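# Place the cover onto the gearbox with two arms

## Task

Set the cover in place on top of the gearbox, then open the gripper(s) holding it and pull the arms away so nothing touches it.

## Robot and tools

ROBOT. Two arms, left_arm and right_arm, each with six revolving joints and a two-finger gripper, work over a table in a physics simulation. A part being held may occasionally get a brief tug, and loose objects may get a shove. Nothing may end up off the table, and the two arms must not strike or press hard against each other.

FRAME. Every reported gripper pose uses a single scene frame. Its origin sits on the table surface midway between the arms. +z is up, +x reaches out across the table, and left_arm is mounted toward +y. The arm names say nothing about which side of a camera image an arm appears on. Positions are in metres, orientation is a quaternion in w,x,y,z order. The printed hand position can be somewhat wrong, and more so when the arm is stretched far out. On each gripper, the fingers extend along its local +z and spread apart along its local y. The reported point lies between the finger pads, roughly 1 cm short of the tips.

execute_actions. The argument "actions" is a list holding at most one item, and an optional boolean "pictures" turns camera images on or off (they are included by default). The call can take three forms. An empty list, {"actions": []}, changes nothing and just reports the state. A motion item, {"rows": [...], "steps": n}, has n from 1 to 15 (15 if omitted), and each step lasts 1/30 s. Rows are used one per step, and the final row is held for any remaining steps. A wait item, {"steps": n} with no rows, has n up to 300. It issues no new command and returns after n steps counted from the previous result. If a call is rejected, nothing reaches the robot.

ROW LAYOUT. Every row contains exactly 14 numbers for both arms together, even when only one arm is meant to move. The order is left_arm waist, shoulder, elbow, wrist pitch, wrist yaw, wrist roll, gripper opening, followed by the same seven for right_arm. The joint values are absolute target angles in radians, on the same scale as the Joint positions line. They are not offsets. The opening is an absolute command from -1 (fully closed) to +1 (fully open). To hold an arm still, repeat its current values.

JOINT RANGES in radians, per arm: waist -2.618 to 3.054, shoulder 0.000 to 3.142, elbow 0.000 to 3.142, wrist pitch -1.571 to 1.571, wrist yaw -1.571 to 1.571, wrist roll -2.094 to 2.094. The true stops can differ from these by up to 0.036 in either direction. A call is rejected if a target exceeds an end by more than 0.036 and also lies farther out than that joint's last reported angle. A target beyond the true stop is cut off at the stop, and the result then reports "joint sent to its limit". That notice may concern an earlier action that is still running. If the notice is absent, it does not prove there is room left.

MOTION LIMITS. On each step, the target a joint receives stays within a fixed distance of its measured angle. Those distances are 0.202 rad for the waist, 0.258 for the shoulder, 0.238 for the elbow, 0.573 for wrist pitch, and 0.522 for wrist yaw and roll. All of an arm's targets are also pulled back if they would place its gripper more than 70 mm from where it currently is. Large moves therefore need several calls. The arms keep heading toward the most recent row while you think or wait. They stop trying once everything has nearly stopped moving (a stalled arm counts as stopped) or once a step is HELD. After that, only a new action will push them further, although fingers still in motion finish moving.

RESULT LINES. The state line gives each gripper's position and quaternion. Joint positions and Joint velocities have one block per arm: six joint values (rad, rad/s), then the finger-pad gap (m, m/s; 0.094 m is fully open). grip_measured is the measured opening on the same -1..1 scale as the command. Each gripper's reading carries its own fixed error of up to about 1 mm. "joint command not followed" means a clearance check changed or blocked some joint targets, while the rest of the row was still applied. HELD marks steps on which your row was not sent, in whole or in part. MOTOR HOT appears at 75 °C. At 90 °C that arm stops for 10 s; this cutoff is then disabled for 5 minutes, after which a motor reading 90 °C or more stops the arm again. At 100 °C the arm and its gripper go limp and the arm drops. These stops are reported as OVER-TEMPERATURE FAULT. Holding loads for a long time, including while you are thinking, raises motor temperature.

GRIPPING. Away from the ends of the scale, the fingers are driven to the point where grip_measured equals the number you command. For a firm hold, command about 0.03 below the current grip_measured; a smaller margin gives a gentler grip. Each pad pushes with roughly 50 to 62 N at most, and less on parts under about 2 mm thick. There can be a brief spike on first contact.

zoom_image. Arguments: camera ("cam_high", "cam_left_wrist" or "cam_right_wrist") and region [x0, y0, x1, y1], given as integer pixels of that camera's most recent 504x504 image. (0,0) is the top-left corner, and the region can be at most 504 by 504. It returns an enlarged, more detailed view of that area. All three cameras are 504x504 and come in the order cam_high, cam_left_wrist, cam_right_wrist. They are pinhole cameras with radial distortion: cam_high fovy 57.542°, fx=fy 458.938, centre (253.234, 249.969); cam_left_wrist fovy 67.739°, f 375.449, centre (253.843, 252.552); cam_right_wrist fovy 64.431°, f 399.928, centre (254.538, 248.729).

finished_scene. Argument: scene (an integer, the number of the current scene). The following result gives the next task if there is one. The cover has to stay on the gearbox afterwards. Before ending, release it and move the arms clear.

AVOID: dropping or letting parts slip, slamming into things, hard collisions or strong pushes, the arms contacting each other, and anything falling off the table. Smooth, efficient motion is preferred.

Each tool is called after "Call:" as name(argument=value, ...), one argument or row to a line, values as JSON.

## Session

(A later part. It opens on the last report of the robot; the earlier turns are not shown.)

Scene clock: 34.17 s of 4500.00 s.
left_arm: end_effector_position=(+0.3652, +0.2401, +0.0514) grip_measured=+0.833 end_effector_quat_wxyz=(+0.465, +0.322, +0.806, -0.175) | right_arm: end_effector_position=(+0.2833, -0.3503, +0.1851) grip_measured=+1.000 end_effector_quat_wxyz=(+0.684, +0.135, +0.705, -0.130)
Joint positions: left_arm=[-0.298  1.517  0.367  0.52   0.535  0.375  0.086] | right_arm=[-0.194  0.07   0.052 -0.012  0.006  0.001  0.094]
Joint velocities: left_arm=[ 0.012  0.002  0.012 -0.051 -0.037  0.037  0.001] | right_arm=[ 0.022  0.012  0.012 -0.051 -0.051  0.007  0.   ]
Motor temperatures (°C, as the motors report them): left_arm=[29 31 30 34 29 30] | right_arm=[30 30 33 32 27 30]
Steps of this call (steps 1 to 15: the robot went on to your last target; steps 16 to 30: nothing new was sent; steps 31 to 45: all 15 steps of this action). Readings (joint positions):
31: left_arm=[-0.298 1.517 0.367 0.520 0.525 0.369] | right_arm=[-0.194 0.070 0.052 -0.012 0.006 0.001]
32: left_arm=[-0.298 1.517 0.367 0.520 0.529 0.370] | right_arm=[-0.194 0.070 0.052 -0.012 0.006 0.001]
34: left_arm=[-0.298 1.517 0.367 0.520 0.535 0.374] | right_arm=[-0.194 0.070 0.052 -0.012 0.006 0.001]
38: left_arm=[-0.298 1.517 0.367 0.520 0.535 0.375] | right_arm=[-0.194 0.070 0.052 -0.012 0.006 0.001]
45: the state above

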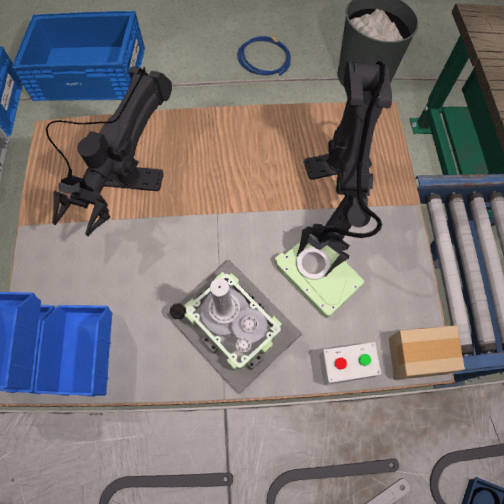

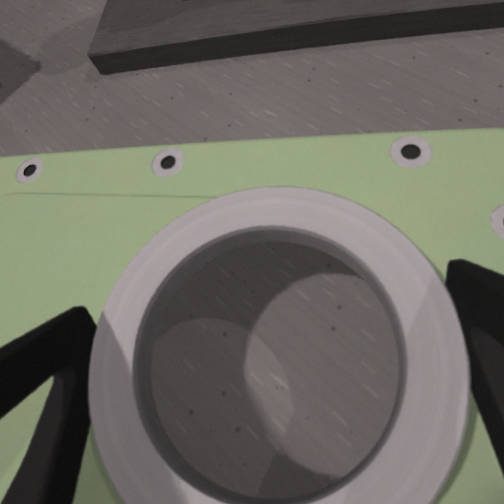

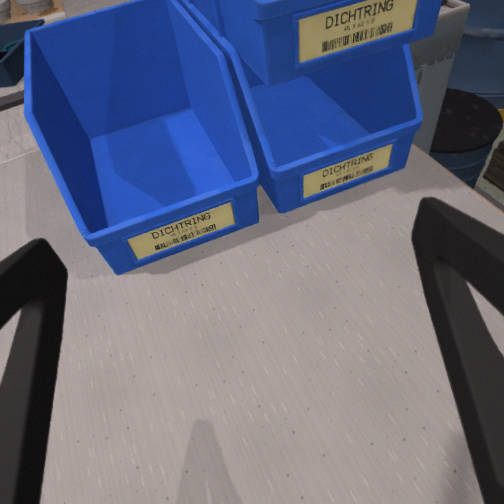

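Call:
execute_actions(
  actions=[
    {"rows":[[-0.295,1.49,0.39,0.51,0.535,0.375,0.75,-0.2,0.05,0.05,0,0,0,1],[-0.295,1.465,0.41,0.47,0.535,0.375,0.75,-0.2,0.05,0.05,0,0,0,1],[-0.295,1.44,0.43,0.43,0.535,0.375,0.75,-0.2,0.05,0.05,0,0,0,1],[-0.295,1.41,0.445,0.385,0.535,0.375,0.75,-0.2,0.05,0.05,0,0,0,1],[-0.295,1.38,0.46,0.34,0.535,0.375,0.75,-0.2,0.05,0.05,0,0,0,1],[-0.295,1.355,0.48,0.295,0.535,0.375,0.75,-0.2,0.05,0.05,0,0,0,1],[-0.295,1.33,0.495,0.255,0.535,0.375,0.75,-0.2,0.05,0.05,0,0,0,1],[-0.295,1.305,0.515,0.21,0.535,0.375,0.75,-0.2,0.05,0.05,0,0,0,1],[-0.295,1.285,0.535,0.17,0.535,0.375,0.75,-0.2,0.05,0.05,0,0,0,1],[-0.295,1.265,0.555,0.13,0.535,0.375,0.75,-0.2,0.05,0.05,0,0,0,1],[-0.295,1.245,0.58,0.09,0.535,0.375,0.75,-0.2,0.05,0.05,0,0,0,1],[-0.295,1.23,0.6,0.055,0.535,0.375,0.75,-0.2,0.05,0.05,0,0,0,1],[-0.295,1.215,0.62,0.02,0.535,0.375,0.75,-0.2,0.05,0.05,0,0,0,1],[-0.295,1.2,0.64,-0.01,0.535,0.375,0.75,-0.2,0.05,0.05,0,0,0,1],[-0.295,1.19,0.66,-0.04,0.535,0.375,0.75,-0.2,0.05,0.05,0,0,0,1]],"steps":15},
  ],
  pictures=false,
)

Call:
execute_actions(
  actions=[
    {"steps":12},
  ],
)

Scene clock: 36.80 s of 4500.00 s.
left_arm: end_effector_position=(+0.3512, +0.2476, +0.0917) grip_measured=+0.833 end_effector_quat_wxyz=(+0.398, +0.302, +0.848, -0.177) | right_arm: end_effector_position=(+0.2833, -0.3503, +0.1851) grip_measured=+1.000 end_effector_quat_wxyz=(+0.684, +0.135, +0.705, -0.130)
Joint positions: left_arm=[-0.298  1.277  0.544 -0.05   0.496  0.366  0.086] | right_arm=[-0.194  0.07   0.052 -0.012  0.006  0.001  0.094]
Joint velocities: left_arm=[-0.022 -0.383  0.53  -1.062 -0.081 -0.022 -0.   ] | right_arm=[ 0.002  0.002 -0.002 -0.037  0.007 -0.007  0.   ]
Motor temperatures (°C, as the motors report them): left_arm=[29 31 31 34 29 30] | right_arm=[30 30 33 32 27 30]
Steps of this call (steps 1 to 15: the robot went on to your last target; steps 16 to 64: nothing new was sent; steps 65 to 79: all 15 steps of this action). Readings (joint positions):
65: left_arm=[-0.298 1.517 0.367 0.519 0.535 0.375] | right_arm=[-0.194 0.070 0.052 -0.012 0.006 0.001]
66: left_arm=[-0.298 1.514 0.368 0.514 0.534 0.376] | right_arm=[-0.194 0.070 0.052 -0.012 0.006 0.001]
68: left_arm=[-0.298 1.491 0.380 0.462 0.527 0.383] | right_arm=[-0.194 0.070 0.052 -0.012 0.006 0.001]
72: left_arm=[-0.298 1.403 0.422 0.280 0.512 0.382] | right_arm=[-0.194 0.070 0.052 -0.012 0.006 0.001]
79: the state above

Scene clock: 37.20 s of 4500.00 s.
left_arm: end_effector_position=(+0.3456, +0.2486, +0.1025) grip_measured=+0.833 end_effector_quat_wxyz=(+0.381, +0.298, +0.856, -0.180) | right_arm: end_effector_position=(+0.2833, -0.3503, +0.1851) grip_measured=+1.000 end_effector_quat_wxyz=(+0.684, +0.135, +0.705, -0.130)
Joint positions: left_arm=[-0.298  1.24   0.595 -0.176  0.494  0.364  0.086] | right_arm=[-0.194  0.07   0.052 -0.012  0.006  0.001  0.094]
Joint velocities: left_arm=[ 0.017  0.022  0.007 -0.198 -0.051 -0.022 -0.001] | right_arm=[-0.012  0.007 -0.012 -0.007  0.022 -0.037  0.   ]
Motor temperatures (°C, as the motors report them): left_arm=[29 31 31 35 29 30] | right_arm=[30 30 33 32 27 30]
Steps of this call (steps 1 to 12: the robot went on to your last target). Readings (joint positions):
1: left_arm=[-0.298 1.265 0.560 -0.080 0.496 0.366] | right_arm=[-0.194 0.070 0.052 -0.012 0.006 0.001]
2: left_arm=[-0.298 1.256 0.573 -0.101 0.496 0.365] | right_arm=[-0.194 0.070 0.052 -0.012 0.006 0.001]
4: left_arm=[-0.298 1.244 0.589 -0.121 0.496 0.365] | right_arm=[-0.194 0.070 0.052 -0.012 0.006 0.001]
8: left_arm=[-0.298 1.240 0.595 -0.141 0.495 0.365] | right_arm=[-0.194 0.070 0.052 -0.012 0.006 0.001]
12: the state above

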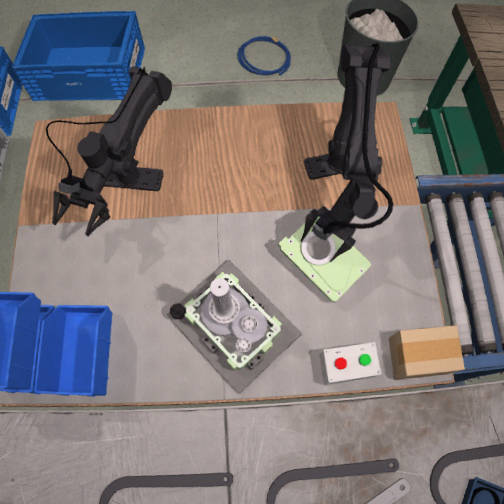

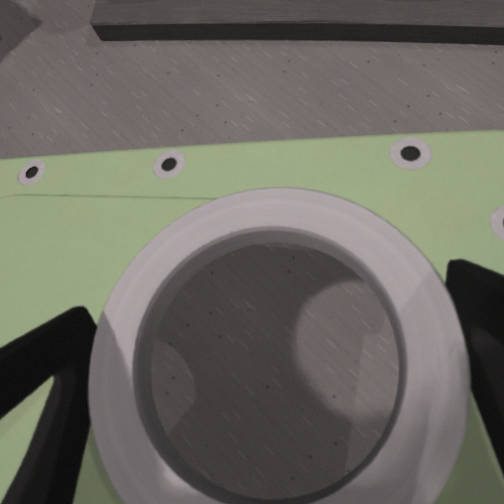

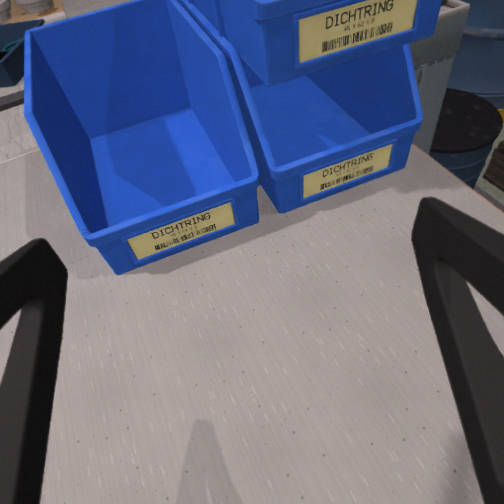

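Call:
execute_actions(
  actions=[
    {"rows":[[-0.295,1.17,0.69,-0.01,0.55,0.375,0.75,-0.2,0.05,0.05,0,0,0,1],[-0.295,1.155,0.72,0.02,0.56,0.375,0.75,-0.2,0.05,0.05,0,0,0,1],[-0.295,1.14,0.75,0.03,0.56,0.375,0.75,-0.2,0.05,0.05,0,0,0,1],[-0.295,1.13,0.78,0.02,0.56,0.375,0.75,-0.2,0.05,0.05,0,0,0,1],[-0.295,1.12,0.81,0.0,0.56,0.375,0.75,-0.2,0.05,0.05,0,0,0,1],[-0.295,1.11,0.84,-0.03,0.56,0.375,0.75,-0.2,0.05,0.05,0,0,0,1],[-0.295,1.105,0.87,-0.06,0.56,0.375,0.75,-0.2,0.05,0.05,0,0,0,1],[-0.295,1.1,0.9,-0.09,0.56,0.375,0.75,-0.2,0.05,0.05,0,0,0,1],[-0.295,1.095,0.93,-0.12,0.56,0.375,0.75,-0.2,0.05,0.05,0,0,0,1],[-0.295,1.09,0.96,-0.15,0.56,0.375,0.75,-0.2,0.05,0.05,0,0,0,1],[-0.295,1.09,0.99,-0.18,0.56,0.375,0.75,-0.2,0.05,0.05,0,0,0,1],[-0.295,1.09,1.02,-0.21,0.56,0.375,0.75,-0.2,0.05,0.05,0,0,0,1],[-0.295,1.09,1.05,-0.24,0.56,0.375,0.75,-0.2,0.05,0.05,0,0,0,1],[-0.295,1.09,1.08,-0.27,0.56,0.375,0.75,-0.2,0.05,0.05,0,0,0,1],[-0.295,1.09,1.11,-0.30,0.56,0.375,0.75,-0.2,0.05,0.05,0,0,0,1]],"steps":15},
  ],
  pictures=false,
)

Call:
execute_actions(
  actions=[
    {"rows":[[-0.31,1.095,1.14,-0.32,0.54,0.36,0.75,-0.2,0.05,0.05,0,0,0,1],[-0.325,1.1,1.17,-0.34,0.52,0.345,0.75,-0.2,0.05,0.05,0,0,0,1],[-0.34,1.105,1.2,-0.36,0.5,0.33,0.75,-0.2,0.05,0.05,0,0,0,1],[-0.355,1.11,1.23,-0.38,0.48,0.315,0.75,-0.2,0.05,0.05,0,0,0,1],[-0.37,1.115,1.26,-0.4,0.46,0.3,0.75,-0.2,0.05,0.05,0,0,0,1],[-0.385,1.12,1.29,-0.42,0.44,0.285,0.75,-0.2,0.05,0.05,0,0,0,1],[-0.4,1.125,1.32,-0.44,0.42,0.27,0.75,-0.2,0.05,0.05,0,0,0,1],[-0.415,1.13,1.35,-0.46,0.4,0.255,0.75,-0.2,0.05,0.05,0,0,0,1],[-0.43,1.135,1.38,-0.48,0.38,0.24,0.75,-0.2,0.05,0.05,0,0,0,1],[-0.445,1.14,1.41,-0.5,0.36,0.225,0.75,-0.2,0.05,0.05,0,0,0,1],[-0.46,1.145,1.44,-0.52,0.34,0.21,0.75,-0.2,0.05,0.05,0,0,0,1],[-0.475,1.15,1.47,-0.54,0.32,0.195,0.75,-0.2,0.05,0.05,0,0,0,1],[-0.49,1.155,1.5,-0.56,0.3,0.18,0.75,-0.2,0.05,0.05,0,0,0,1],[-0.505,1.16,1.52,-0.575,0.28,0.165,0.75,-0.2,0.05,0.05,0,0,0,1],[-0.52,1.165,1.54,-0.59,0.26,0.15,0.75,-0.2,0.05,0.05,0,0,0,1]],"steps":15},
  ],
  pictures=false,
)

Call:
execute_actions(
  actions=[
    {"steps":15},
  ],
)

Scene clock: 40.57 s of 4500.00 s.
left_arm: end_effector_position=(+0.3477, +0.2512, +0.1313) grip_measured=+0.833 end_effector_quat_wxyz=(+0.359, +0.290, +0.869, -0.178) | right_arm: end_effector_position=(+0.2833, -0.3503, +0.1851) grip_measured=+1.000 end_effector_quat_wxyz=(+0.684, +0.135, +0.705, -0.130)
Joint positions: left_arm=[-0.298  1.224  0.74  -0.384  0.476  0.358  0.086] | right_arm=[-0.194  0.07   0.052 -0.012  0.006  0.001  0.094]
Joint velocities: left_arm=[ 0.022 -0.1    0.481 -0.696 -0.007 -0.007 -0.   ] | right_arm=[-0.007 -0.007  0.007 -0.037 -0.037 -0.022  0.   ]
Motor temperatures (°C, as the motors report them): left_arm=[29 32 32 37 29 30] | right_arm=[30 30 33 32 27 30]
Steps of this call (steps 1 to 30: the robot went on to your last target; steps 31 to 86: nothing new was sent; steps 87 to 101: all 15 steps of this action). Readings (joint positions):
87: left_arm=[-0.298 1.240 0.595 -0.189 0.492 0.364] | right_arm=[-0.194 0.070 0.052 -0.012 0.006 0.001]
88: left_arm=[-0.298 1.240 0.595 -0.189 0.492 0.364] | right_arm=[-0.194 0.070 0.052 -0.012 0.006 0.001]
90: left_arm=[-0.298 1.240 0.602 -0.200 0.490 0.363] | right_arm=[-0.194 0.070 0.052 -0.012 0.006 0.001]
94: left_arm=[-0.298 1.240 0.641 -0.255 0.483 0.361] | right_arm=[-0.194 0.070 0.052 -0.012 0.006 0.001]
101: the state above

Scene clock: 41.07 s of 4500.00 s.
left_arm: end_effector_position=(+0.3489, +0.2240, +0.2094) grip_measured=+0.833 end_effector_quat_wxyz=(+0.350, +0.282, +0.879, -0.158) | right_arm: end_effector_position=(+0.2833, -0.3503, +0.1851) grip_measured=+1.000 end_effector_quat_wxyz=(+0.684, +0.135, +0.705, -0.130)
Joint positions: left_arm=[-0.451  1.218  1.062 -0.685  0.329  0.234  0.086] | right_arm=[-0.194  0.07   0.052 -0.012  0.006  0.001  0.094]
Joint velocities: left_arm=[-0.427  0.012  0.73  -0.667 -0.403 -0.476 -0.   ] | right_arm=[-0.002 -0.007 -0.002 -0.037  0.037  0.022  0.   ]
Motor temperatures (°C, as the motors report them): left_arm=[29 32 33 37 29 30] | right_arm=[30 30 33 32 27 30]
Steps of this call (steps 1 to 15: all 15 steps of this action). Readings (joint positions):
1: left_arm=[-0.298 1.222 0.757 -0.405 0.476 0.357] | right_arm=[-0.194 0.070 0.052 -0.012 0.006 0.001]
2: left_arm=[-0.298 1.220 0.775 -0.427 0.474 0.354] | right_arm=[-0.194 0.070 0.052 -0.012 0.006 0.001]
4: left_arm=[-0.306 1.218 0.814 -0.467 0.461 0.345] | right_arm=[-0.194 0.070 0.052 -0.012 0.006 0.001]
8: left_arm=[-0.345 1.218 0.896 -0.545 0.417 0.315] | right_arm=[-0.194 0.070 0.052 -0.012 0.006 0.001]
15: the state above

Scene clock: 41.57 s of 4500.00 s.
left_arm: end_effector_position=(+0.3542, +0.2170, +0.3067) grip_measured=+0.833 end_effector_quat_wxyz=(+0.411, +0.258, +0.861, -0.151) | right_arm: end_effector_position=(+0.2833, -0.3503, +0.1851) grip_measured=+1.000 end_effector_quat_wxyz=(+0.684, +0.135, +0.705, -0.130)
Joint positions: left_arm=[-0.501  1.218  1.365 -0.84   0.26   0.15   0.086] | right_arm=[-0.194  0.07   0.052 -0.012  0.006  0.001  0.094]
Joint velocities: left_arm=[ 0.017  0.007  0.398 -0.066 -0.095 -0.11   0.   ] | right_arm=[-0.007 -0.002 -0.007 -0.007 -0.022 -0.007  0.   ]
Motor temperatures (°C, as the motors report them): left_arm=[29 32 33 37 29 30] | right_arm=[30 30 33 32 27 30]
Steps of this call (steps 1 to 15: the robot went on to your last target). Readings (joint positions):
1: left_arm=[-0.465 1.218 1.087 -0.704 0.317 0.222] | right_arm=[-0.194 0.070 0.052 -0.012 0.006 0.001]
2: left_arm=[-0.477 1.218 1.112 -0.720 0.309 0.211] | right_arm=[-0.194 0.070 0.052 -0.012 0.006 0.001]
4: left_arm=[-0.492 1.218 1.158 -0.748 0.299 0.195] | right_arm=[-0.194 0.070 0.052 -0.012 0.006 0.001]
8: left_arm=[-0.500 1.218 1.242 -0.790 0.282 0.172] | right_arm=[-0.194 0.070 0.052 -0.012 0.006 0.001]
15: the state above

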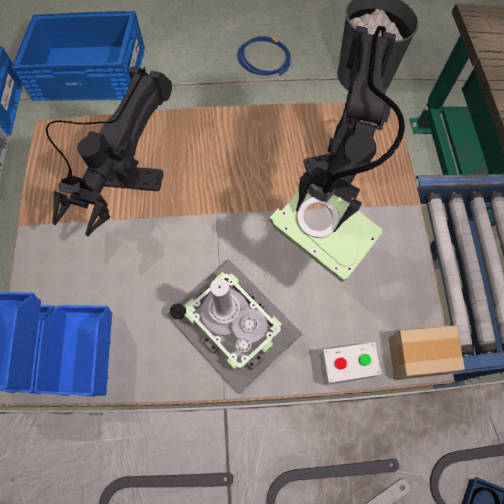

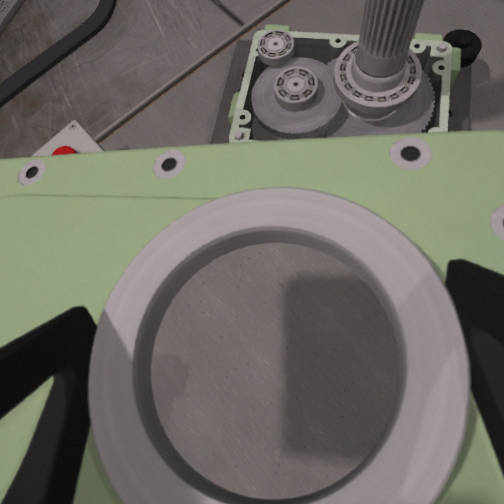

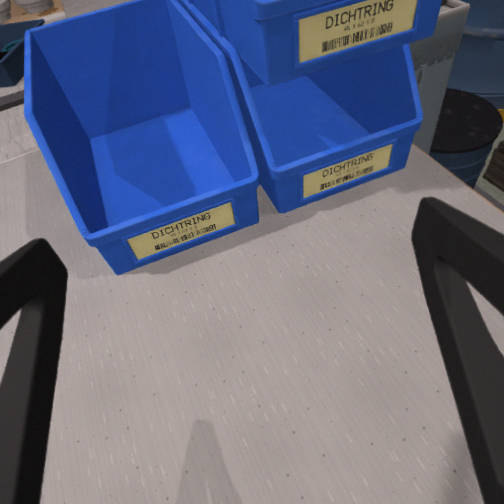

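Call:
execute_actions(
  actions=[
    {"rows":[[-0.56,1.165,1.54,-0.59,0.22,0.13,0.75,-0.2,0.05,0.05,0,0,0,1],[-0.6,1.165,1.54,-0.59,0.18,0.11,0.75,-0.2,0.05,0.05,0,0,0,1],[-0.6,1.165,1.54,-0.59,0.18,0.11,0.75,-0.2,0.05,0.05,0,0,0,1],[-0.64,1.165,1.54,-0.59,0.15,0.09,0.75,-0.2,0.05,0.05,0,0,0,1],[-0.64,1.165,1.54,-0.59,0.15,0.09,0.75,-0.2,0.05,0.05,0,0,0,1],[-0.68,1.165,1.54,-0.59,0.12,0.07,0.75,-0.2,0.05,0.05,0,0,0,1],[-0.68,1.165,1.54,-0.59,0.12,0.07,0.75,-0.2,0.05,0.05,0,0,0,1],[-0.72,1.165,1.54,-0.59,0.09,0.05,0.75,-0.2,0.05,0.05,0,0,0,1],[-0.72,1.165,1.54,-0.59,0.09,0.05,0.75,-0.2,0.05,0.05,0,0,0,1],[-0.76,1.165,1.54,-0.59,0.06,0.03,0.75,-0.2,0.05,0.05,0,0,0,1],[-0.76,1.165,1.54,-0.59,0.06,0.03,0.75,-0.2,0.05,0.05,0,0,0,1],[-0.8,1.165,1.54,-0.59,0.03,0.02,0.75,-0.2,0.05,0.05,0,0,0,1],[-0.8,1.165,1.54,-0.59,0.03,0.02,0.75,-0.2,0.05,0.05,0,0,0,1],[-0.84,1.165,1.54,-0.59,0.0,0.01,0.75,-0.2,0.05,0.05,0,0,0,1]],"steps":15},
  ],
  pictures=false,
)

Call:
execute_actions(
  actions=[
    {"steps":25},
  ],
)

Scene clock: 44.03 s of 4500.00 s.
left_arm: end_effector_position=(+0.3219, +0.1539, +0.3334) grip_measured=+0.833 end_effector_quat_wxyz=(+0.427, +0.294, +0.839, -0.163) | right_arm: end_effector_position=(+0.2833, -0.3503, +0.1851) grip_measured=+1.000 end_effector_quat_wxyz=(+0.684, +0.135, +0.705, -0.130)
Joint positions: left_arm=[-0.789  1.218  1.437 -0.843  0.084  0.032  0.086] | right_arm=[-0.194  0.07   0.052 -0.012  0.006  0.001  0.094]
Joint velocities: left_arm=[-0.525 -0.017 -0.012 -0.022 -0.271 -0.212 -0.001] | right_arm=[-0.012 -0.012  0.002 -0.066 -0.022 -0.037  0.   ]
Motor temperatures (°C, as the motors report them): left_arm=[29 32 34 40 29 30] | right_arm=[30 30 33 32 27 30]
Steps of this call (steps 1 to 30: the robot went on to your last target; steps 31 to 59: nothing new was sent; steps 60 to 74: all 15 steps of this action). Readings (joint positions):
60: left_arm=[-0.506 1.218 1.437 -0.843 0.246 0.133] | right_arm=[-0.194 0.070 0.052 -0.012 0.006 0.001]
61: left_arm=[-0.520 1.218 1.437 -0.843 0.228 0.128] | right_arm=[-0.194 0.070 0.052 -0.012 0.006 0.001]
63: left_arm=[-0.557 1.218 1.437 -0.843 0.199 0.116] | right_arm=[-0.194 0.070 0.052 -0.012 0.006 0.001]
67: left_arm=[-0.645 1.218 1.437 -0.843 0.161 0.087] | right_arm=[-0.194 0.070 0.052 -0.012 0.006 0.001]
74: the state above

Scene clock: 44.87 s of 4500.00 s.
left_arm: end_effector_position=(+0.3194, +0.1502, +0.3330) grip_measured=+0.833 end_effector_quat_wxyz=(+0.429, +0.284, +0.843, -0.156) | right_arm: end_effector_position=(+0.2833, -0.3503, +0.1851) grip_measured=+1.000 end_effector_quat_wxyz=(+0.684, +0.135, +0.705, -0.130)
Joint positions: left_arm=[-0.83   1.218  1.437 -0.843  0.026 -0.004  0.086] | right_arm=[-0.194  0.07   0.052 -0.012  0.006  0.001  0.094]
Joint velocities: left_arm=[ 0.002 -0.012 -0.007 -0.066  0.022  0.007 -0.   ] | right_arm=[ 0.027 -0.012 -0.007  0.066 -0.022  0.037  0.   ]
Motor temperatures (°C, as the motors report them): left_arm=[29 32 35 40 29 30] | right_arm=[30 30 33 32 27 30]
Steps of this call (steps 1 to 25: the robot went on to your last target). Readings (joint positions):
1: left_arm=[-0.805 1.218 1.437 -0.843 0.077 0.026] | right_arm=[-0.194 0.070 0.052 -0.012 0.006 0.001]
2: left_arm=[-0.816 1.218 1.437 -0.843 0.074 0.021] | right_arm=[-0.194 0.070 0.052 -0.012 0.006 0.001]
4: left_arm=[-0.827 1.218 1.437 -0.843 0.068 0.014] | right_arm=[-0.194 0.070 0.052 -0.012 0.006 0.001]
8: left_arm=[-0.830 1.218 1.437 -0.843 0.049 0.005] | right_arm=[-0.194 0.070 0.052 -0.012 0.006 0.001]
25: the state above

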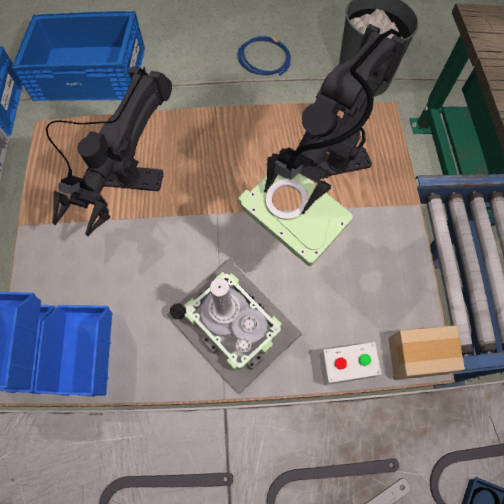

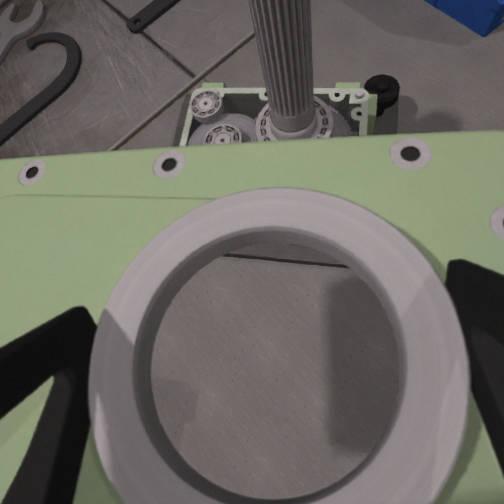

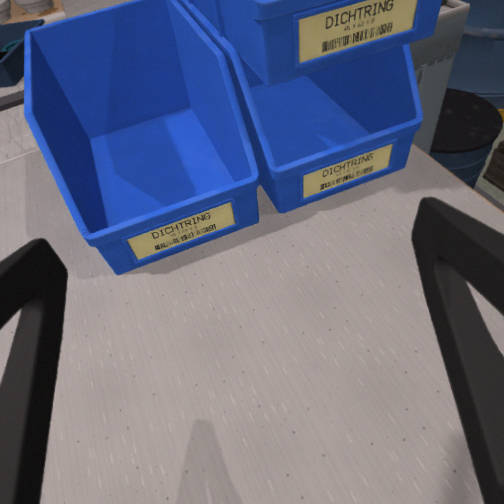

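Call:
execute_actions(
  actions=[
    {"rows":[[-0.84,1.2,1.48,-0.62,0.0,0.03,0.75,-0.2,0.05,0.05,0,0,0,1],[-0.84,1.2,1.48,-0.62,0.0,0.03,0.75,-0.2,0.05,0.05,0,0,0,1],[-0.84,1.2,1.48,-0.62,0.0,0.03,0.75,-0.2,0.05,0.05,0,0,0,1],[-0.84,1.2,1.48,-0.6,0.0,0.03,0.75,-0.2,0.05,0.05,0,0,0,1],[-0.84,1.2,1.48,-0.6,0.0,0.03,0.75,-0.2,0.05,0.05,0,0,0,1],[-0.84,1.2,1.48,-0.58,0.0,0.03,0.75,-0.2,0.05,0.05,0,0,0,1],[-0.84,1.2,1.48,-0.58,0.0,0.03,0.75,-0.2,0.05,0.05,0,0,0,1],[-0.84,1.2,1.48,-0.56,0.0,0.03,0.75,-0.2,0.05,0.05,0,0,0,1]],"steps":15},
  ],
  pictures=false,
)

Call:
execute_actions(
  actions=[
    {"steps":15},
  ],
  pictures=false,
)

Scene clock: 47.67 s of 4500.00 s.
left_arm: end_effector_position=(+0.3298, +0.1437, +0.3366) grip_measured=+0.833 end_effector_quat_wxyz=(+0.444, +0.284, +0.835, -0.156) | right_arm: end_effector_position=(+0.2833, -0.3503, +0.1851) grip_measured=+1.000 end_effector_quat_wxyz=(+0.684, +0.135, +0.705, -0.130)
Joint positions: left_arm=[-0.83   1.24   1.437 -0.789  0.021  0.005  0.086] | right_arm=[-0.194  0.07   0.052 -0.012  0.006  0.001  0.094]
Joint velocities: left_arm=[-0.002  0.002  0.002 -0.007 -0.037  0.007  0.   ] | right_arm=[-0.002 -0.002 -0.017 -0.022  0.051  0.022  0.   ]
Motor temperatures (°C, as the motors report them): left_arm=[29 32 36 43 29 30] | right_arm=[30 30 33 33 27 30]
Steps of this call (steps 1 to 15: the robot went on to your last target; steps 16 to 69: nothing new was sent; steps 70 to 84: all 15 steps of this action). Readings (joint positions):
70: left_arm=[-0.830 1.219 1.437 -0.843 0.026 -0.003] | right_arm=[-0.194 0.070 0.052 -0.012 0.006 0.001]
71: left_arm=[-0.830 1.221 1.437 -0.842 0.025 -0.002] | right_arm=[-0.194 0.070 0.052 -0.012 0.006 0.001]
73: left_arm=[-0.830 1.227 1.437 -0.839 0.023 0.001] | right_arm=[-0.194 0.070 0.052 -0.012 0.006 0.001]
77: left_arm=[-0.830 1.238 1.437 -0.824 0.021 0.003] | right_arm=[-0.194 0.070 0.052 -0.012 0.006 0.001]
84: the state above

Scene clock: 48.17 s of 4500.00 s.
left_arm: end_effector_position=(+0.3302, +0.1435, +0.3373) grip_measured=+0.833 end_effector_quat_wxyz=(+0.445, +0.284, +0.835, -0.156) | right_arm: end_effector_position=(+0.2833, -0.3503, +0.1851) grip_measured=+1.000 end_effector_quat_wxyz=(+0.684, +0.135, +0.705, -0.130)
Joint positions: left_arm=[-0.83   1.24   1.437 -0.786  0.02   0.005  0.086] | right_arm=[-0.194  0.07   0.052 -0.012  0.006  0.001  0.094]
Joint velocities: left_arm=[-0.022 -0.007 -0.002 -0.022  0.007  0.022 -0.001] | right_arm=[-0.012  0.012 -0.002 -0.095  0.051 -0.081  0.   ]
Motor temperatures (°C, as the motors report them): left_arm=[29 32 36 43 29 30] | right_arm=[30 30 33 33 27 30]
Steps of this call (steps 1 to 15: the robot went on to your last target). Readings (joint positions):
1: left_arm=[-0.830 1.240 1.437 -0.788 0.021 0.005] | right_arm=[-0.194 0.070 0.052 -0.012 0.006 0.001]
2: left_arm=[-0.830 1.240 1.437 -0.787 0.021 0.005] | right_arm=[-0.194 0.070 0.052 -0.012 0.006 0.001]
4: left_arm=[-0.830 1.240 1.437 -0.786 0.020 0.005] | right_arm=[-0.194 0.070 0.052 -0.012 0.006 0.001]
8: left_arm=[-0.830 1.240 1.437 -0.786 0.020 0.005] | right_arm=[-0.194 0.070 0.052 -0.012 0.006 0.001]
15: the state above
All arms were judged still, so your last target was given up. Only a new action makes them travel on or press farther. Fingers that are still opening or closing keep moving.

Call:
execute_actions(
  actions=[
    {"rows":[[-0.83,1.2,1.48,-0.57,0.03,0.04,0.75,-0.1,0.15,0.1,0.05,0,0,0.5],[-0.82,1.2,1.48,-0.57,0.05,0.05,0.75,0.0,0.25,0.15,0.1,0,0,0],[-0.81,1.2,1.48,-0.57,0.07,0.06,0.75,0.1,0.35,0.2,0.16,0,0,-0.5],[-0.81,1.2,1.48,-0.57,0.085,0.08,0.75,0.2,0.45,0.24,0.22,0,0,-1],[-0.81,1.2,1.48,-0.57,0.085,0.08,0.75,0.3,0.55,0.28,0.28,0,0,-1],[-0.81,1.2,1.48,-0.57,0.085,0.08,0.75,0.4,0.63,0.32,0.33,0,0,-1],[-0.81,1.2,1.48,-0.57,0.085,0.08,0.75,0.5,0.7,0.35,0.37,0,0,-1],[-0.81,1.2,1.48,-0.57,0.085,0.08,0.75,0.6,0.77,0.38,0.41,0,0,-1],[-0.81,1.2,1.48,-0.57,0.085,0.08,0.75,0.7,0.83,0.4,0.45,0,0,-1],[-0.81,1.2,1.48,-0.57,0.085,0.08,0.75,0.8,0.88,0.42,0.48,0,0,-1],[-0.81,1.2,1.48,-0.57,0.085,0.08,0.75,0.9,0.92,0.44,0.5,0,0,-1],[-0.81,1.2,1.48,-0.57,0.085,0.08,0.75,1.0,0.95,0.46,0.52,0,0,-1],[-0.81,1.2,1.48,-0.57,0.085,0.08,0.75,1.08,0.95,0.46,0.52,0,0,-1],[-0.81,1.2,1.48,-0.57,0.085,0.08,0.75,1.13,0.95,0.46,0.52,0,0,-1],[-0.81,1.2,1.48,-0.57,0.085,0.08,0.75,1.16,0.95,0.46,0.52,0,0,-1]],"steps":15},
  ],
  pictures=false,
)

Call:
execute_actions(
  actions=[
    {"steps":20},
  ],
)

Scene clock: 53.30 s of 4500.00 s.
left_arm: end_effector_position=(+0.3254, +0.1377, +0.3376) grip_measured=+0.833 end_effector_quat_wxyz=(+0.441, +0.313, +0.824, -0.169) | right_arm: end_effector_position=(+0.3467, -0.0631, +0.2402) grip_measured=-0.978 end_effector_quat_wxyz=(+0.647, -0.209, +0.708, +0.191)
Joint positions: left_arm=[-0.821  1.24   1.437 -0.786  0.081  0.052  0.086] | right_arm=[0.762 0.949 0.426 0.432 0.009 0.001 0.001]
Joint velocities: left_arm=[ 0.002 -0.012 -0.027  0.051 -0.022  0.022 -0.001] | right_arm=[ 2.103  0.178 -0.012  0.418 -0.11  -0.007 -0.   ]
Motor temperatures (°C, as the motors report them): left_arm=[29 32 36 48 29 30] | right_arm=[30 30 33 33 27 30]
Steps of this call (steps 1 to 90: nothing new was sent; then 1.63 s passed at rest; steps 91 to 105: all 15 steps of this action). Readings (joint positions):
91: left_arm=[-0.830 1.240 1.437 -0.786 0.021 0.006] | right_arm=[-0.181 0.079 0.052 -0.006 0.011 0.001]
92: left_arm=[-0.830 1.240 1.437 -0.786 0.024 0.009] | right_arm=[-0.136 0.115 0.061 0.006 0.016 0.001]
94: left_arm=[-0.826 1.240 1.437 -0.786 0.042 0.020] | right_arm=[0.007 0.270 0.119 0.044 0.014 0.001]
98: left_arm=[-0.821 1.240 1.437 -0.786 0.068 0.041] | right_arm=[0.268 0.595 0.271 0.192 0.011 0.001]
105: the state above

Scene clock: 53.97 s of 4500.00 s.
left_arm: end_effector_position=(+0.3253, +0.1375, +0.3376) grip_measured=+0.833 end_effector_quat_wxyz=(+0.442, +0.314, +0.823, -0.169) | right_arm: end_effector_position=(+0.2466, +0.0391, +0.2560) grip_measured=-0.978 end_effector_quat_wxyz=(+0.614, -0.339, +0.631, +0.331)
Joint positions: left_arm=[-0.821  1.24   1.437 -0.786  0.082  0.054  0.086] | right_arm=[ 1.158  0.952  0.426  0.5   -0.007  0.001  0.001]
Joint velocities: left_arm=[ 0.012 -0.022 -0.027 -0.022  0.007 -0.007 -0.002] | right_arm=[ 0.002 -0.027 -0.012  0.037  0.037  0.007 -0.001]
Motor temperatures (°C, as the motors report them): left_arm=[29 32 36 48 29 30] | right_arm=[30 30 34 33 27 30]
Steps of this call (steps 1 to 20: the robot went on to your last target). Readings (joint positions):
1: left_arm=[-0.821 1.240 1.437 -0.786 0.081 0.052] | right_arm=[0.836 0.952 0.426 0.444 0.008 0.001]
2: left_arm=[-0.821 1.240 1.437 -0.786 0.081 0.052] | right_arm=[0.910 0.952 0.426 0.454 0.006 0.001]
4: left_arm=[-0.821 1.240 1.437 -0.786 0.082 0.053] | right_arm=[1.055 0.952 0.426 0.472 0.003 0.001]
8: left_arm=[-0.821 1.240 1.437 -0.786 0.082 0.054] | right_arm=[1.158 0.952 0.426 0.490 -0.013 0.001]
20: the state above

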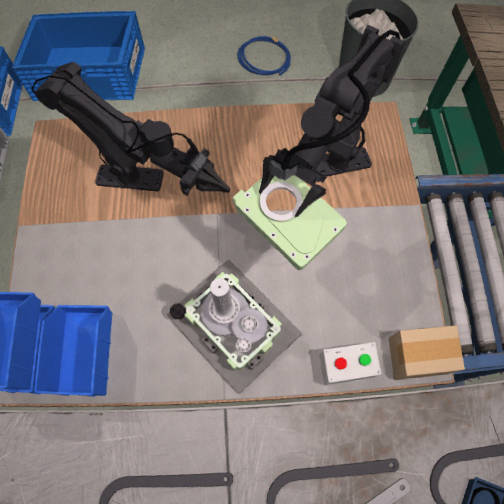

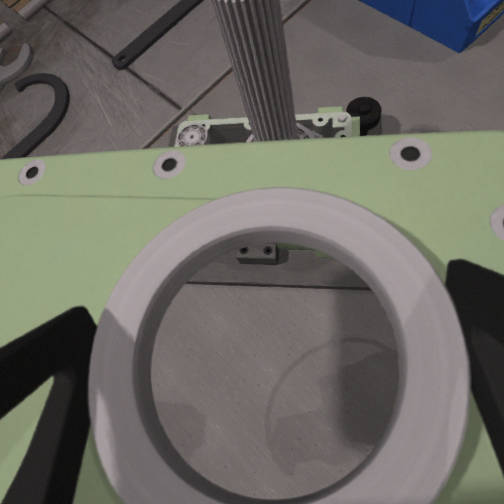

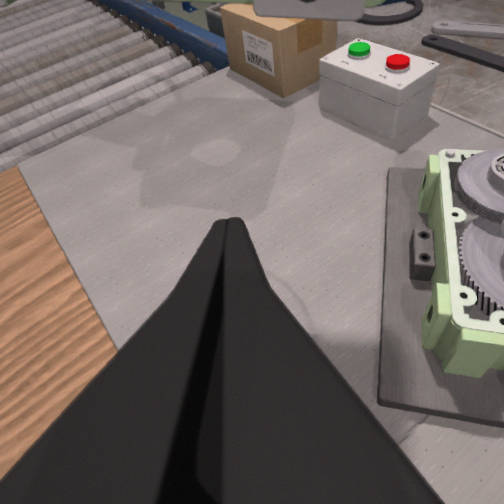

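Call:
execute_actions(
  actions=[
    {"rows":[[-0.81,1.2,1.48,-0.57,0.085,0.08,0.75,1.19,0.98,0.49,0.54,0,0,-1],[-0.81,1.2,1.48,-0.57,0.085,0.08,0.75,1.21,1.01,0.51,0.56,0,0,-1],[-0.81,1.2,1.48,-0.57,0.085,0.08,0.75,1.21,1.04,0.53,0.58,0,0,-1],[-0.81,1.2,1.48,-0.57,0.085,0.08,0.75,1.21,1.07,0.55,0.6,0,0,-1],[-0.81,1.2,1.48,-0.57,0.085,0.08,0.75,1.21,1.10,0.56,0.61,0,0,-1],[-0.81,1.2,1.48,-0.57,0.085,0.08,0.75,1.21,1.13,0.58,0.63,0,0,-1],[-0.81,1.2,1.48,-0.57,0.085,0.08,0.75,1.21,1.16,0.59,0.64,0,0,-1]],"steps":15},
  ],
)

Call:
zoom_image(
  camera="cam_high",
  region=[170, 130, 350, 290],
)

Scene clock: 55.83 s of 4500.00 s.
left_arm: end_effector_position=(+0.3253, +0.1375, +0.3376) grip_measured=+0.833 end_effector_quat_wxyz=(+0.442, +0.314, +0.823, -0.169) | right_arm: end_effector_position=(+0.2551, +0.0824, +0.2738) grip_measured=-0.978 end_effector_quat_wxyz=(+0.619, -0.345, +0.613, +0.349)
Joint positions: left_arm=[-0.821  1.24   1.437 -0.786  0.082  0.054  0.086] | right_arm=[ 1.203  1.157  0.557  0.61  -0.002  0.001  0.001]
Joint velocities: left_arm=[-0.012  0.012 -0.012 -0.066 -0.066 -0.051 -0.001] | right_arm=[-0.017  0.017 -0.002  0.022 -0.007 -0.007 -0.   ]
Motor temperatures (°C, as the motors report them): left_arm=[29 32 37 49 29 30] | right_arm=[30 30 34 33 27 30]
Steps of this call (steps 1 to 15: the robot went on to your last target; steps 16 to 41: nothing new was sent; steps 42 to 56: all 15 steps of this action). Readings (joint positions):
42: left_arm=[-0.821 1.240 1.437 -0.786 0.082 0.054] | right_arm=[1.161 0.954 0.429 0.501 -0.004 0.001]
43: left_arm=[-0.821 1.240 1.437 -0.786 0.082 0.054] | right_arm=[1.172 0.963 0.438 0.503 -0.002 0.001]
45: left_arm=[-0.821 1.240 1.437 -0.786 0.082 0.054] | right_arm=[1.195 1.007 0.473 0.523 -0.002 0.001]
49: left_arm=[-0.821 1.240 1.437 -0.786 0.082 0.054] | right_arm=[1.203 1.123 0.547 0.585 -0.002 0.001]
56: the state above

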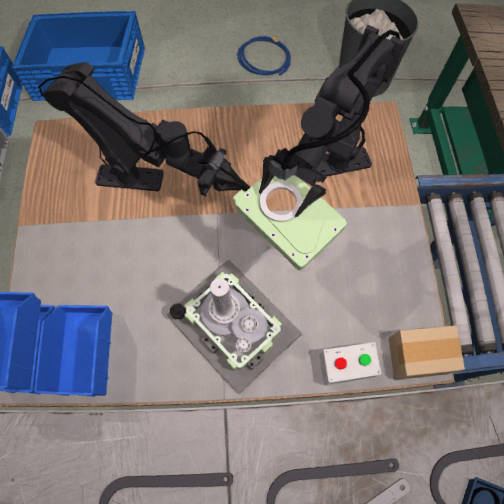

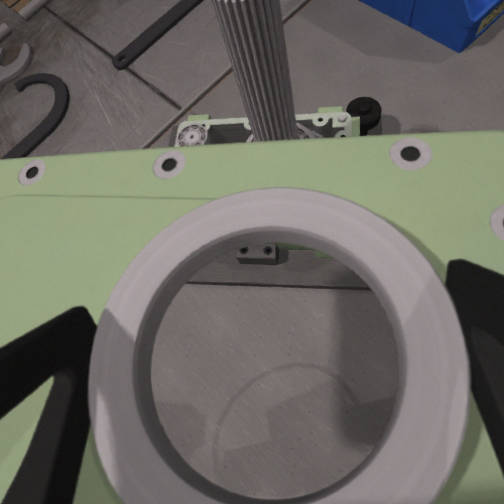

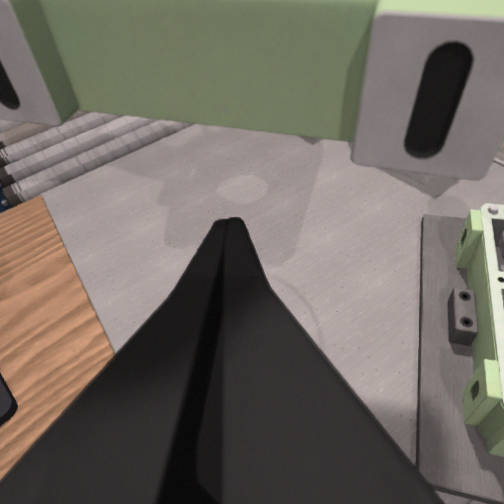

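Region (170, 130, 350, 290) of cam_high's 504x504 image, scaled by 2.800, with more detail than that image has.

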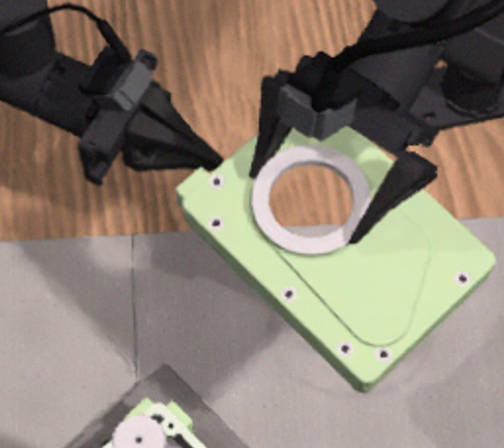

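Call:
execute_actions(
  actions=[
    {"rows":[[-0.81,1.2,1.48,-0.57,0.085,0.08,0.75,1.21,1.19,0.605,0.655,0,0,-1],[-0.81,1.2,1.48,-0.57,0.085,0.08,0.75,1.21,1.22,0.62,0.67,0,0,-1],[-0.81,1.2,1.48,-0.57,0.085,0.08,0.75,1.21,1.25,0.635,0.685,0,0,-1],[-0.81,1.2,1.48,-0.57,0.085,0.08,0.75,1.21,1.28,0.65,0.70,0,0,-1],[-0.81,1.2,1.48,-0.57,0.085,0.08,0.75,1.21,1.29,0.66,0.70,0,0,-1],[-0.81,1.2,1.48,-0.57,0.085,0.08,0.75,1.21,1.29,0.66,0.70,0,0,-1],[-0.81,1.2,1.48,-0.57,0.085,0.08,0.75,1.21,1.29,0.66,0.70,0,0,-1],[-0.81,1.2,1.48,-0.57,0.085,0.08,0.75,1.21,1.29,0.67,0.71,0,0,-1],[-0.81,1.2,1.48,-0.57,0.085,0.08,0.75,1.21,1.29,0.68,0.72,0,0,-1],[-0.81,1.2,1.48,-0.57,0.085,0.08,0.75,1.21,1.29,0.69,0.73,0,0,-1],[-0.81,1.2,1.48,-0.57,0.085,0.08,0.75,1.21,1.29,0.70,0.74,0,0,-1]],"steps":15},
  ],
)

Scene clock: 57.67 s of 4500.00 s.
left_arm: end_effector_position=(+0.3271, +0.1372, +0.3401) grip_measured=+0.833 end_effector_quat_wxyz=(+0.447, +0.312, +0.821, -0.170) | right_arm: end_effector_position=(+0.2706, +0.1079, +0.2862) grip_measured=-0.978 end_effector_quat_wxyz=(+0.630, -0.339, +0.602, +0.356)
Joint positions: left_arm=[-0.819  1.24   1.437 -0.774  0.083  0.052  0.086] | right_arm=[ 1.203  1.292  0.654  0.684 -0.002  0.001  0.001]
Joint velocities: left_arm=[ 0.002 -0.002  0.002  0.139  0.066  0.022 -0.   ] | right_arm=[ 0.007  0.007 -0.012  0.037 -0.022 -0.022 -0.   ]
Motor temperatures (°C, as the motors report them): left_arm=[29 32 37 50 29 30] | right_arm=[30 30 34 33 27 30]
Steps of this call (steps 1 to 15: the robot went on to your last target; steps 16 to 40: nothing new was sent; steps 41 to 55: all 15 steps of this action). Readings (joint positions):
41: left_arm=[-0.821 1.240 1.437 -0.786 0.082 0.054] | right_arm=[1.203 1.160 0.557 0.623 -0.002 0.001]
42: left_arm=[-0.821 1.240 1.437 -0.786 0.082 0.054] | right_arm=[1.203 1.169 0.561 0.629 -0.002 0.001]
44: left_arm=[-0.821 1.240 1.437 -0.786 0.082 0.054] | right_arm=[1.203 1.213 0.586 0.647 -0.002 0.001]
48: left_arm=[-0.821 1.240 1.437 -0.786 0.082 0.054] | right_arm=[1.203 1.287 0.623 0.666 -0.002 0.001]
55: the state above

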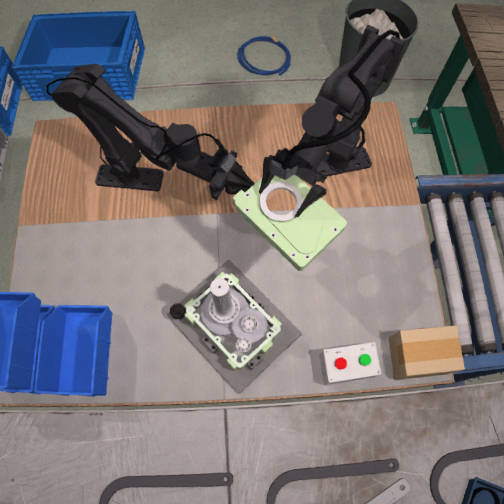

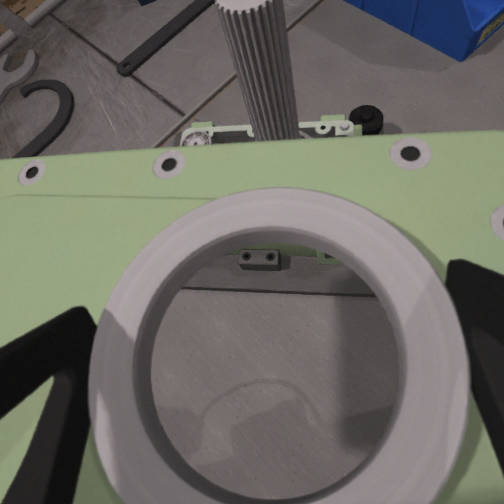

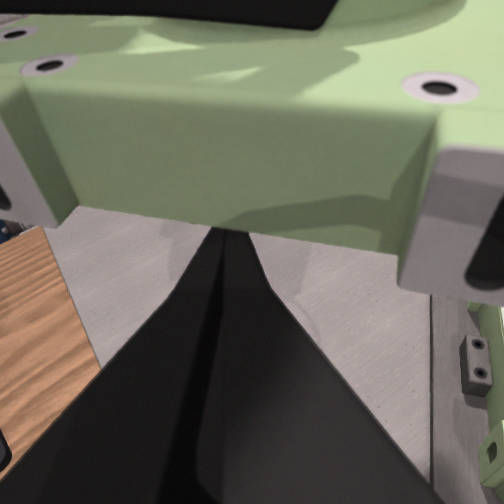

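Call:
execute_actions(
  actions=[
    {"rows":[[-0.81,1.2,1.48,-0.57,0.085,0.1,0.75,1.21,1.3,0.66,0.70,0,0,-1],[-0.81,1.2,1.48,-0.57,0.085,0.1,0.75,1.21,1.31,0.65,0.70,0,0,-1],[-0.81,1.2,1.48,-0.57,0.085,0.1,0.75,1.21,1.33,0.67,0.71,0,0,-1],[-0.81,1.2,1.48,-0.57,0.085,0.1,0.75,1.21,1.35,0.69,0.72,0,0,-1],[-0.81,1.2,1.48,-0.57,0.085,0.1,0.75,1.21,1.37,0.71,0.73,0,0,-1],[-0.81,1.2,1.48,-0.57,0.085,0.1,0.75,1.21,1.37,0.72,0.73,0,0,-1],[-0.81,1.2,1.48,-0.57,0.085,0.1,0.75,1.21,1.37,0.73,0.74,0,0,-1],[-0.81,1.2,1.48,-0.57,0.085,0.1,0.75,1.21,1.37,0.74,0.75,0,0,-1],[-0.81,1.2,1.48,-0.57,0.085,0.11,0.75,1.21,1.365,0.75,0.76,0,0,-1],[-0.81,1.2,1.48,-0.58,0.085,0.11,0.75,1.21,1.36,0.76,0.77,0,0,-1],[-0.81,1.2,1.48,-0.59,0.085,0.12,0.75,1.21,1.355,0.77,0.78,0,0,-1],[-0.81,1.2,1.48,-0.6,0.085,0.12,0.75,1.21,1.35,0.78,0.79,0,0,-1]],"steps":15},
  ],
  pictures=false,
)

Call:
execute_actions(
  actions=[
    {"steps":10},
  ],
)

Scene clock: 59.53 s of 4500.00 s.
left_arm: end_effector_position=(+0.3308, +0.1368, +0.3454) grip_measured=+0.833 end_effector_quat_wxyz=(+0.460, +0.318, +0.812, -0.167) | right_arm: end_effector_position=(+0.2802, +0.1239, +0.2860) grip_measured=-0.978 end_effector_quat_wxyz=(+0.629, -0.339, +0.603, +0.355)
Joint positions: left_arm=[-0.814  1.239  1.437 -0.749  0.083  0.076  0.086] | right_arm=[ 1.203  1.372  0.716  0.7   -0.002  0.002  0.001]
Joint velocities: left_arm=[ 0.017  0.022  0.002  0.066  0.007 -0.007 -0.   ] | right_arm=[ 0.007  0.007  0.032 -0.007 -0.11  -0.022 -0.001]
Motor temperatures (°C, as the motors report them): left_arm=[29 32 37 51 29 30] | right_arm=[30 30 34 34 27 30]
Steps of this call (steps 1 to 15: the robot went on to your last target; steps 16 to 41: nothing new was sent; steps 42 to 56: all 15 steps of this action). Readings (joint positions):
42: left_arm=[-0.818 1.240 1.437 -0.769 0.083 0.054] | right_arm=[1.203 1.292 0.654 0.687 -0.002 0.001]
43: left_arm=[-0.818 1.240 1.437 -0.769 0.083 0.057] | right_arm=[1.203 1.293 0.654 0.687 -0.002 0.001]
45: left_arm=[-0.818 1.240 1.437 -0.769 0.083 0.063] | right_arm=[1.203 1.307 0.654 0.695 -0.002 0.001]
49: left_arm=[-0.818 1.240 1.437 -0.770 0.083 0.069] | right_arm=[1.203 1.364 0.680 0.702 -0.002 0.001]
56: the state above

Scene clock: 59.87 s of 4500.00 s.
left_arm: end_effector_position=(+0.3311, +0.1368, +0.3457) grip_measured=+0.833 end_effector_quat_wxyz=(+0.460, +0.318, +0.812, -0.166) | right_arm: end_effector_position=(+0.2803, +0.1240, +0.2862) grip_measured=-0.978 end_effector_quat_wxyz=(+0.629, -0.339, +0.603, +0.355)
Joint positions: left_arm=[-0.813  1.239  1.437 -0.748  0.083  0.078  0.086] | right_arm=[ 1.203  1.372  0.716  0.699 -0.002  0.002  0.001]
Joint velocities: left_arm=[-0.002 -0.007  0.002  0.007 -0.066 -0.022 -0.001] | right_arm=[-0.027 -0.032 -0.007 -0.081 -0.007  0.022 -0.   ]
Motor temperatures (°C, as the motors report them): left_arm=[29 32 37 51 29 30] | right_arm=[30 30 34 34 27 30]
Steps of this call (steps 1 to 10: the robot went on to your last target). Readings (joint positions):
1: left_arm=[-0.813 1.239 1.437 -0.748 0.083 0.076] | right_arm=[1.203 1.372 0.716 0.700 -0.002 0.002]
2: left_arm=[-0.813 1.239 1.437 -0.748 0.083 0.077] | right_arm=[1.203 1.372 0.716 0.700 -0.002 0.002]
4: left_arm=[-0.813 1.239 1.437 -0.748 0.083 0.077] | right_arm=[1.203 1.372 0.716 0.699 -0.002 0.002]
8: left_arm=[-0.813 1.239 1.437 -0.748 0.083 0.078] | right_arm=[1.203 1.372 0.716 0.699 -0.002 0.002]
10: the state above

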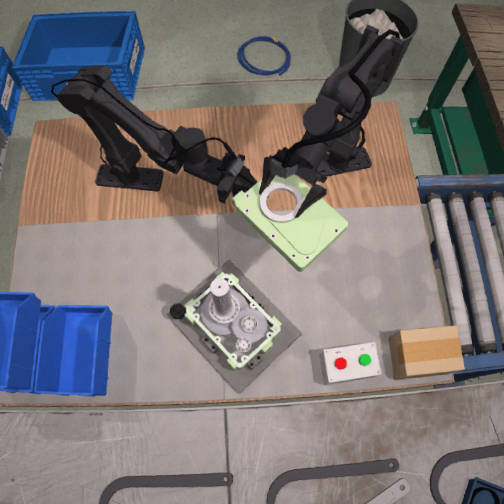

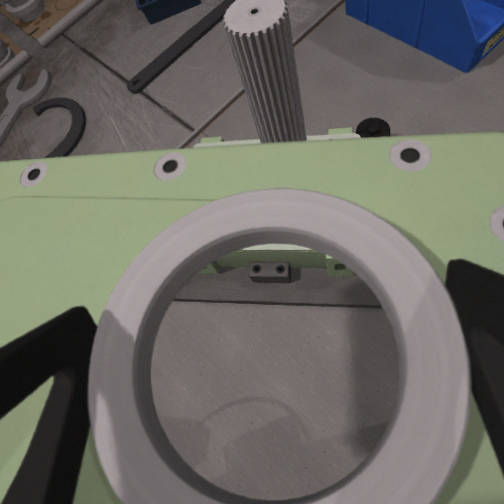

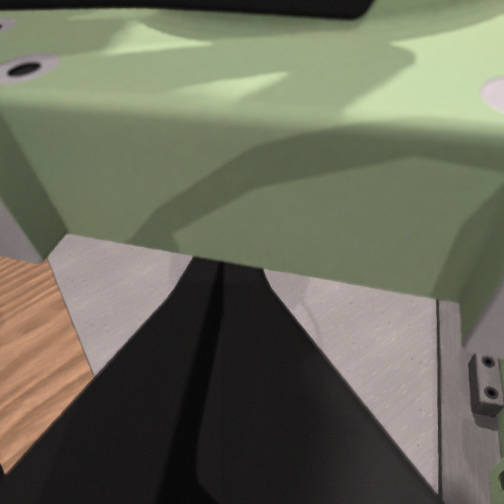

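Call:
execute_actions(
  actions=[
    {"rows":[[-0.815,1.22,1.49,-0.6,0.085,0.13,0.75,1.19,1.345,0.785,0.8,0,0,-1],[-0.815,1.235,1.505,-0.595,0.085,0.13,0.75,1.18,1.34,0.79,0.81,0,0,-1],[-0.815,1.25,1.52,-0.59,0.085,0.13,0.75,1.17,1.34,0.79,0.81,0,0,-1],[-0.815,1.265,1.53,-0.585,0.085,0.13,0.75,1.16,1.34,0.79,0.81,0,0,-1],[-0.815,1.28,1.54,-0.58,0.085,0.13,0.75,1.15,1.34,0.79,0.81,0,0,-1],[-0.815,1.29,1.55,-0.577,0.085,0.13,0.75,1.143,1.34,0.79,0.81,0,0,-1],[-0.815,1.30,1.558,-0.574,0.085,0.13,0.75,1.136,1.34,0.79,0.81,0,0,-1],[-0.815,1.31,1.566,-0.571,0.085,0.13,0.75,1.129,1.34,0.79,0.81,0,0,-1],[-0.815,1.32,1.574,-0.568,0.085,0.13,0.75,1.122,1.34,0.79,0.81,0,0,-1],[-0.815,1.33,1.582,-0.565,0.085,0.13,0.75,1.115,1.34,0.79,0.81,0,0,-1],[-0.815,1.34,1.59,-0.562,0.085,0.13,0.75,1.108,1.34,0.79,0.81,0,0,-1],[-0.815,1.35,1.598,-0.559,0.085,0.13,0.75,1.101,1.34,0.79,0.81,0,0,-1],[-0.815,1.36,1.606,-0.556,0.085,0.13,0.75,1.094,1.34,0.79,0.81,0,0,-1],[-0.815,1.37,1.614,-0.553,0.085,0.13,0.75,1.087,1.34,0.79,0.81,0,0,-1],[-0.815,1.38,1.622,-0.55,0.085,0.13,0.75,1.08,1.34,0.79,0.81,0,0,-1]],"steps":15},
  ],
  pictures=false,
)

Call:
execute_actions(
  actions=[
    {"rows":[[-0.815,1.39,1.63,-0.547,0.085,0.13,0.75,1.073,1.34,0.79,0.81,0,0,-1],[-0.815,1.40,1.638,-0.544,0.085,0.13,0.75,1.066,1.34,0.79,0.81,0,0,-1],[-0.815,1.41,1.646,-0.541,0.085,0.13,0.75,1.059,1.34,0.79,0.81,0,0,-1],[-0.815,1.42,1.654,-0.538,0.085,0.13,0.75,1.052,1.34,0.79,0.81,0,0,-1],[-0.815,1.43,1.662,-0.535,0.085,0.13,0.75,1.045,1.34,0.79,0.81,0,0,-1],[-0.815,1.44,1.67,-0.532,0.085,0.13,0.75,1.038,1.34,0.79,0.81,0,0,-1],[-0.815,1.45,1.678,-0.529,0.085,0.13,0.75,1.031,1.34,0.79,0.81,0,0,-1],[-0.815,1.46,1.686,-0.526,0.085,0.13,0.75,1.024,1.34,0.79,0.81,0,0,-1],[-0.815,1.47,1.694,-0.523,0.085,0.13,0.75,1.017,1.34,0.79,0.81,0,0,-1]],"steps":15},
  ],
)

Scene clock: 63.17 s of 4500.00 s.
left_arm: end_effector_position=(+0.3658, +0.1126, +0.3499) grip_measured=+0.833 end_effector_quat_wxyz=(+0.466, +0.319, +0.808, -0.165) | right_arm: end_effector_position=(+0.3181, +0.0993, +0.2901) grip_measured=-0.978 end_effector_quat_wxyz=(+0.648, -0.308, +0.616, +0.325)
Joint positions: left_arm=[-0.813  1.385  1.548 -0.701  0.079  0.084  0.086] | right_arm=[ 1.1    1.372  0.724  0.699 -0.006  0.002  0.001]
Joint velocities: left_arm=[-0.002  0.256  0.237 -0.037  0.037 -0.022 -0.001] | right_arm=[-0.188  0.007 -0.007  0.022 -0.051 -0.007 -0.001]
Motor temperatures (°C, as the motors report them): left_arm=[29 32 37 52 29 30] | right_arm=[30 30 35 35 27 30]
Steps of this call (steps 1 to 15: the robot went on to your last target; steps 16 to 84: nothing new was sent; steps 85 to 99: all 15 steps of this action). Readings (joint positions):
85: left_arm=[-0.813 1.239 1.437 -0.748 0.083 0.078] | right_arm=[1.203 1.372 0.716 0.699 -0.002 0.002]
86: left_arm=[-0.813 1.240 1.437 -0.747 0.083 0.079] | right_arm=[1.201 1.372 0.716 0.699 -0.003 0.002]
88: left_arm=[-0.813 1.254 1.450 -0.746 0.082 0.080] | right_arm=[1.191 1.372 0.718 0.699 -0.008 0.002]
92: left_arm=[-0.813 1.308 1.493 -0.727 0.079 0.083] | right_arm=[1.152 1.372 0.724 0.699 -0.009 0.002]
99: the state above

Scene clock: 63.67 s of 4500.00 s.
left_arm: end_effector_position=(+0.3937, +0.0922, +0.3486) grip_measured=+0.833 end_effector_quat_wxyz=(+0.470, +0.319, +0.806, -0.166) | right_arm: end_effector_position=(+0.3457, +0.0769, +0.2896) grip_measured=-0.978 end_effector_quat_wxyz=(+0.660, -0.283, +0.629, +0.298)
Joint positions: left_arm=[-0.813  1.501  1.632 -0.659  0.081  0.084  0.086] | right_arm=[ 1.023  1.372  0.724  0.697 -0.002  0.002  0.001]
Joint velocities: left_arm=[-0.007  0.007 -0.002 -0.022  0.022 -0.007 -0.   ] | right_arm=[-0.002  0.012 -0.007  0.007  0.007  0.007 -0.   ]
Motor temperatures (°C, as the motors report them): left_arm=[29 33 37 52 29 30] | right_arm=[30 30 35 35 27 30]
Steps of this call (steps 1 to 15: all 15 steps of this action). Readings (joint positions):
1: left_arm=[-0.813 1.395 1.556 -0.699 0.079 0.084] | right_arm=[1.094 1.372 0.724 0.699 -0.006 0.002]
2: left_arm=[-0.813 1.405 1.564 -0.696 0.080 0.084] | right_arm=[1.087 1.372 0.724 0.699 -0.006 0.002]
4: left_arm=[-0.813 1.425 1.580 -0.691 0.080 0.084] | right_arm=[1.074 1.372 0.724 0.699 -0.006 0.002]
8: left_arm=[-0.813 1.467 1.612 -0.679 0.081 0.084] | right_arm=[1.045 1.372 0.724 0.699 -0.006 0.002]
15: the state above

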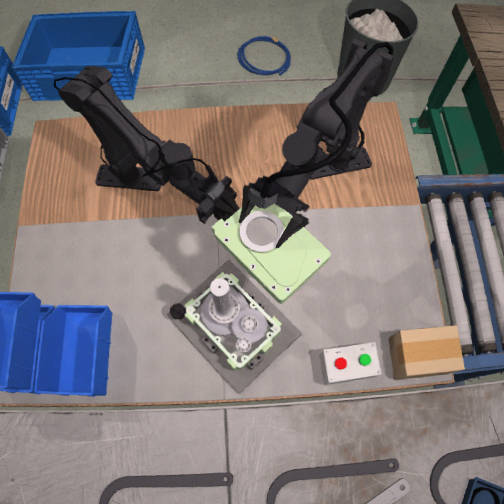

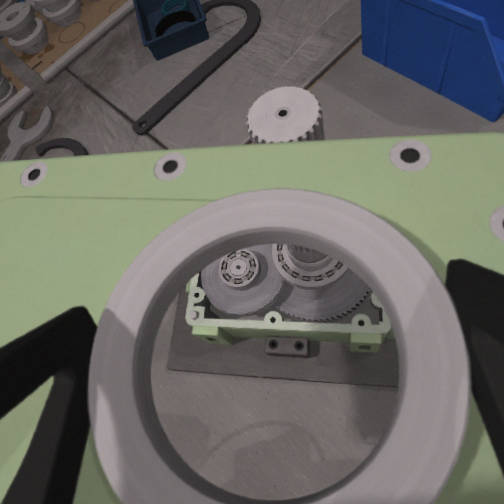

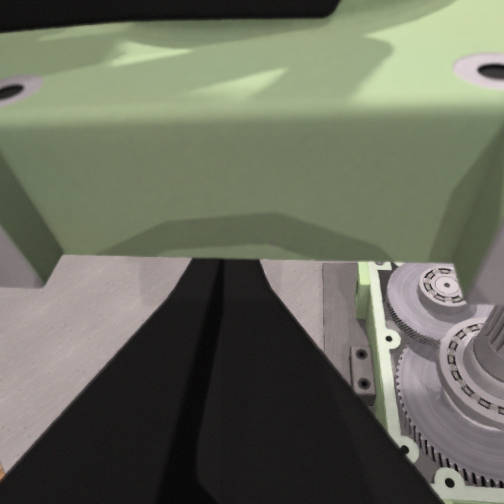

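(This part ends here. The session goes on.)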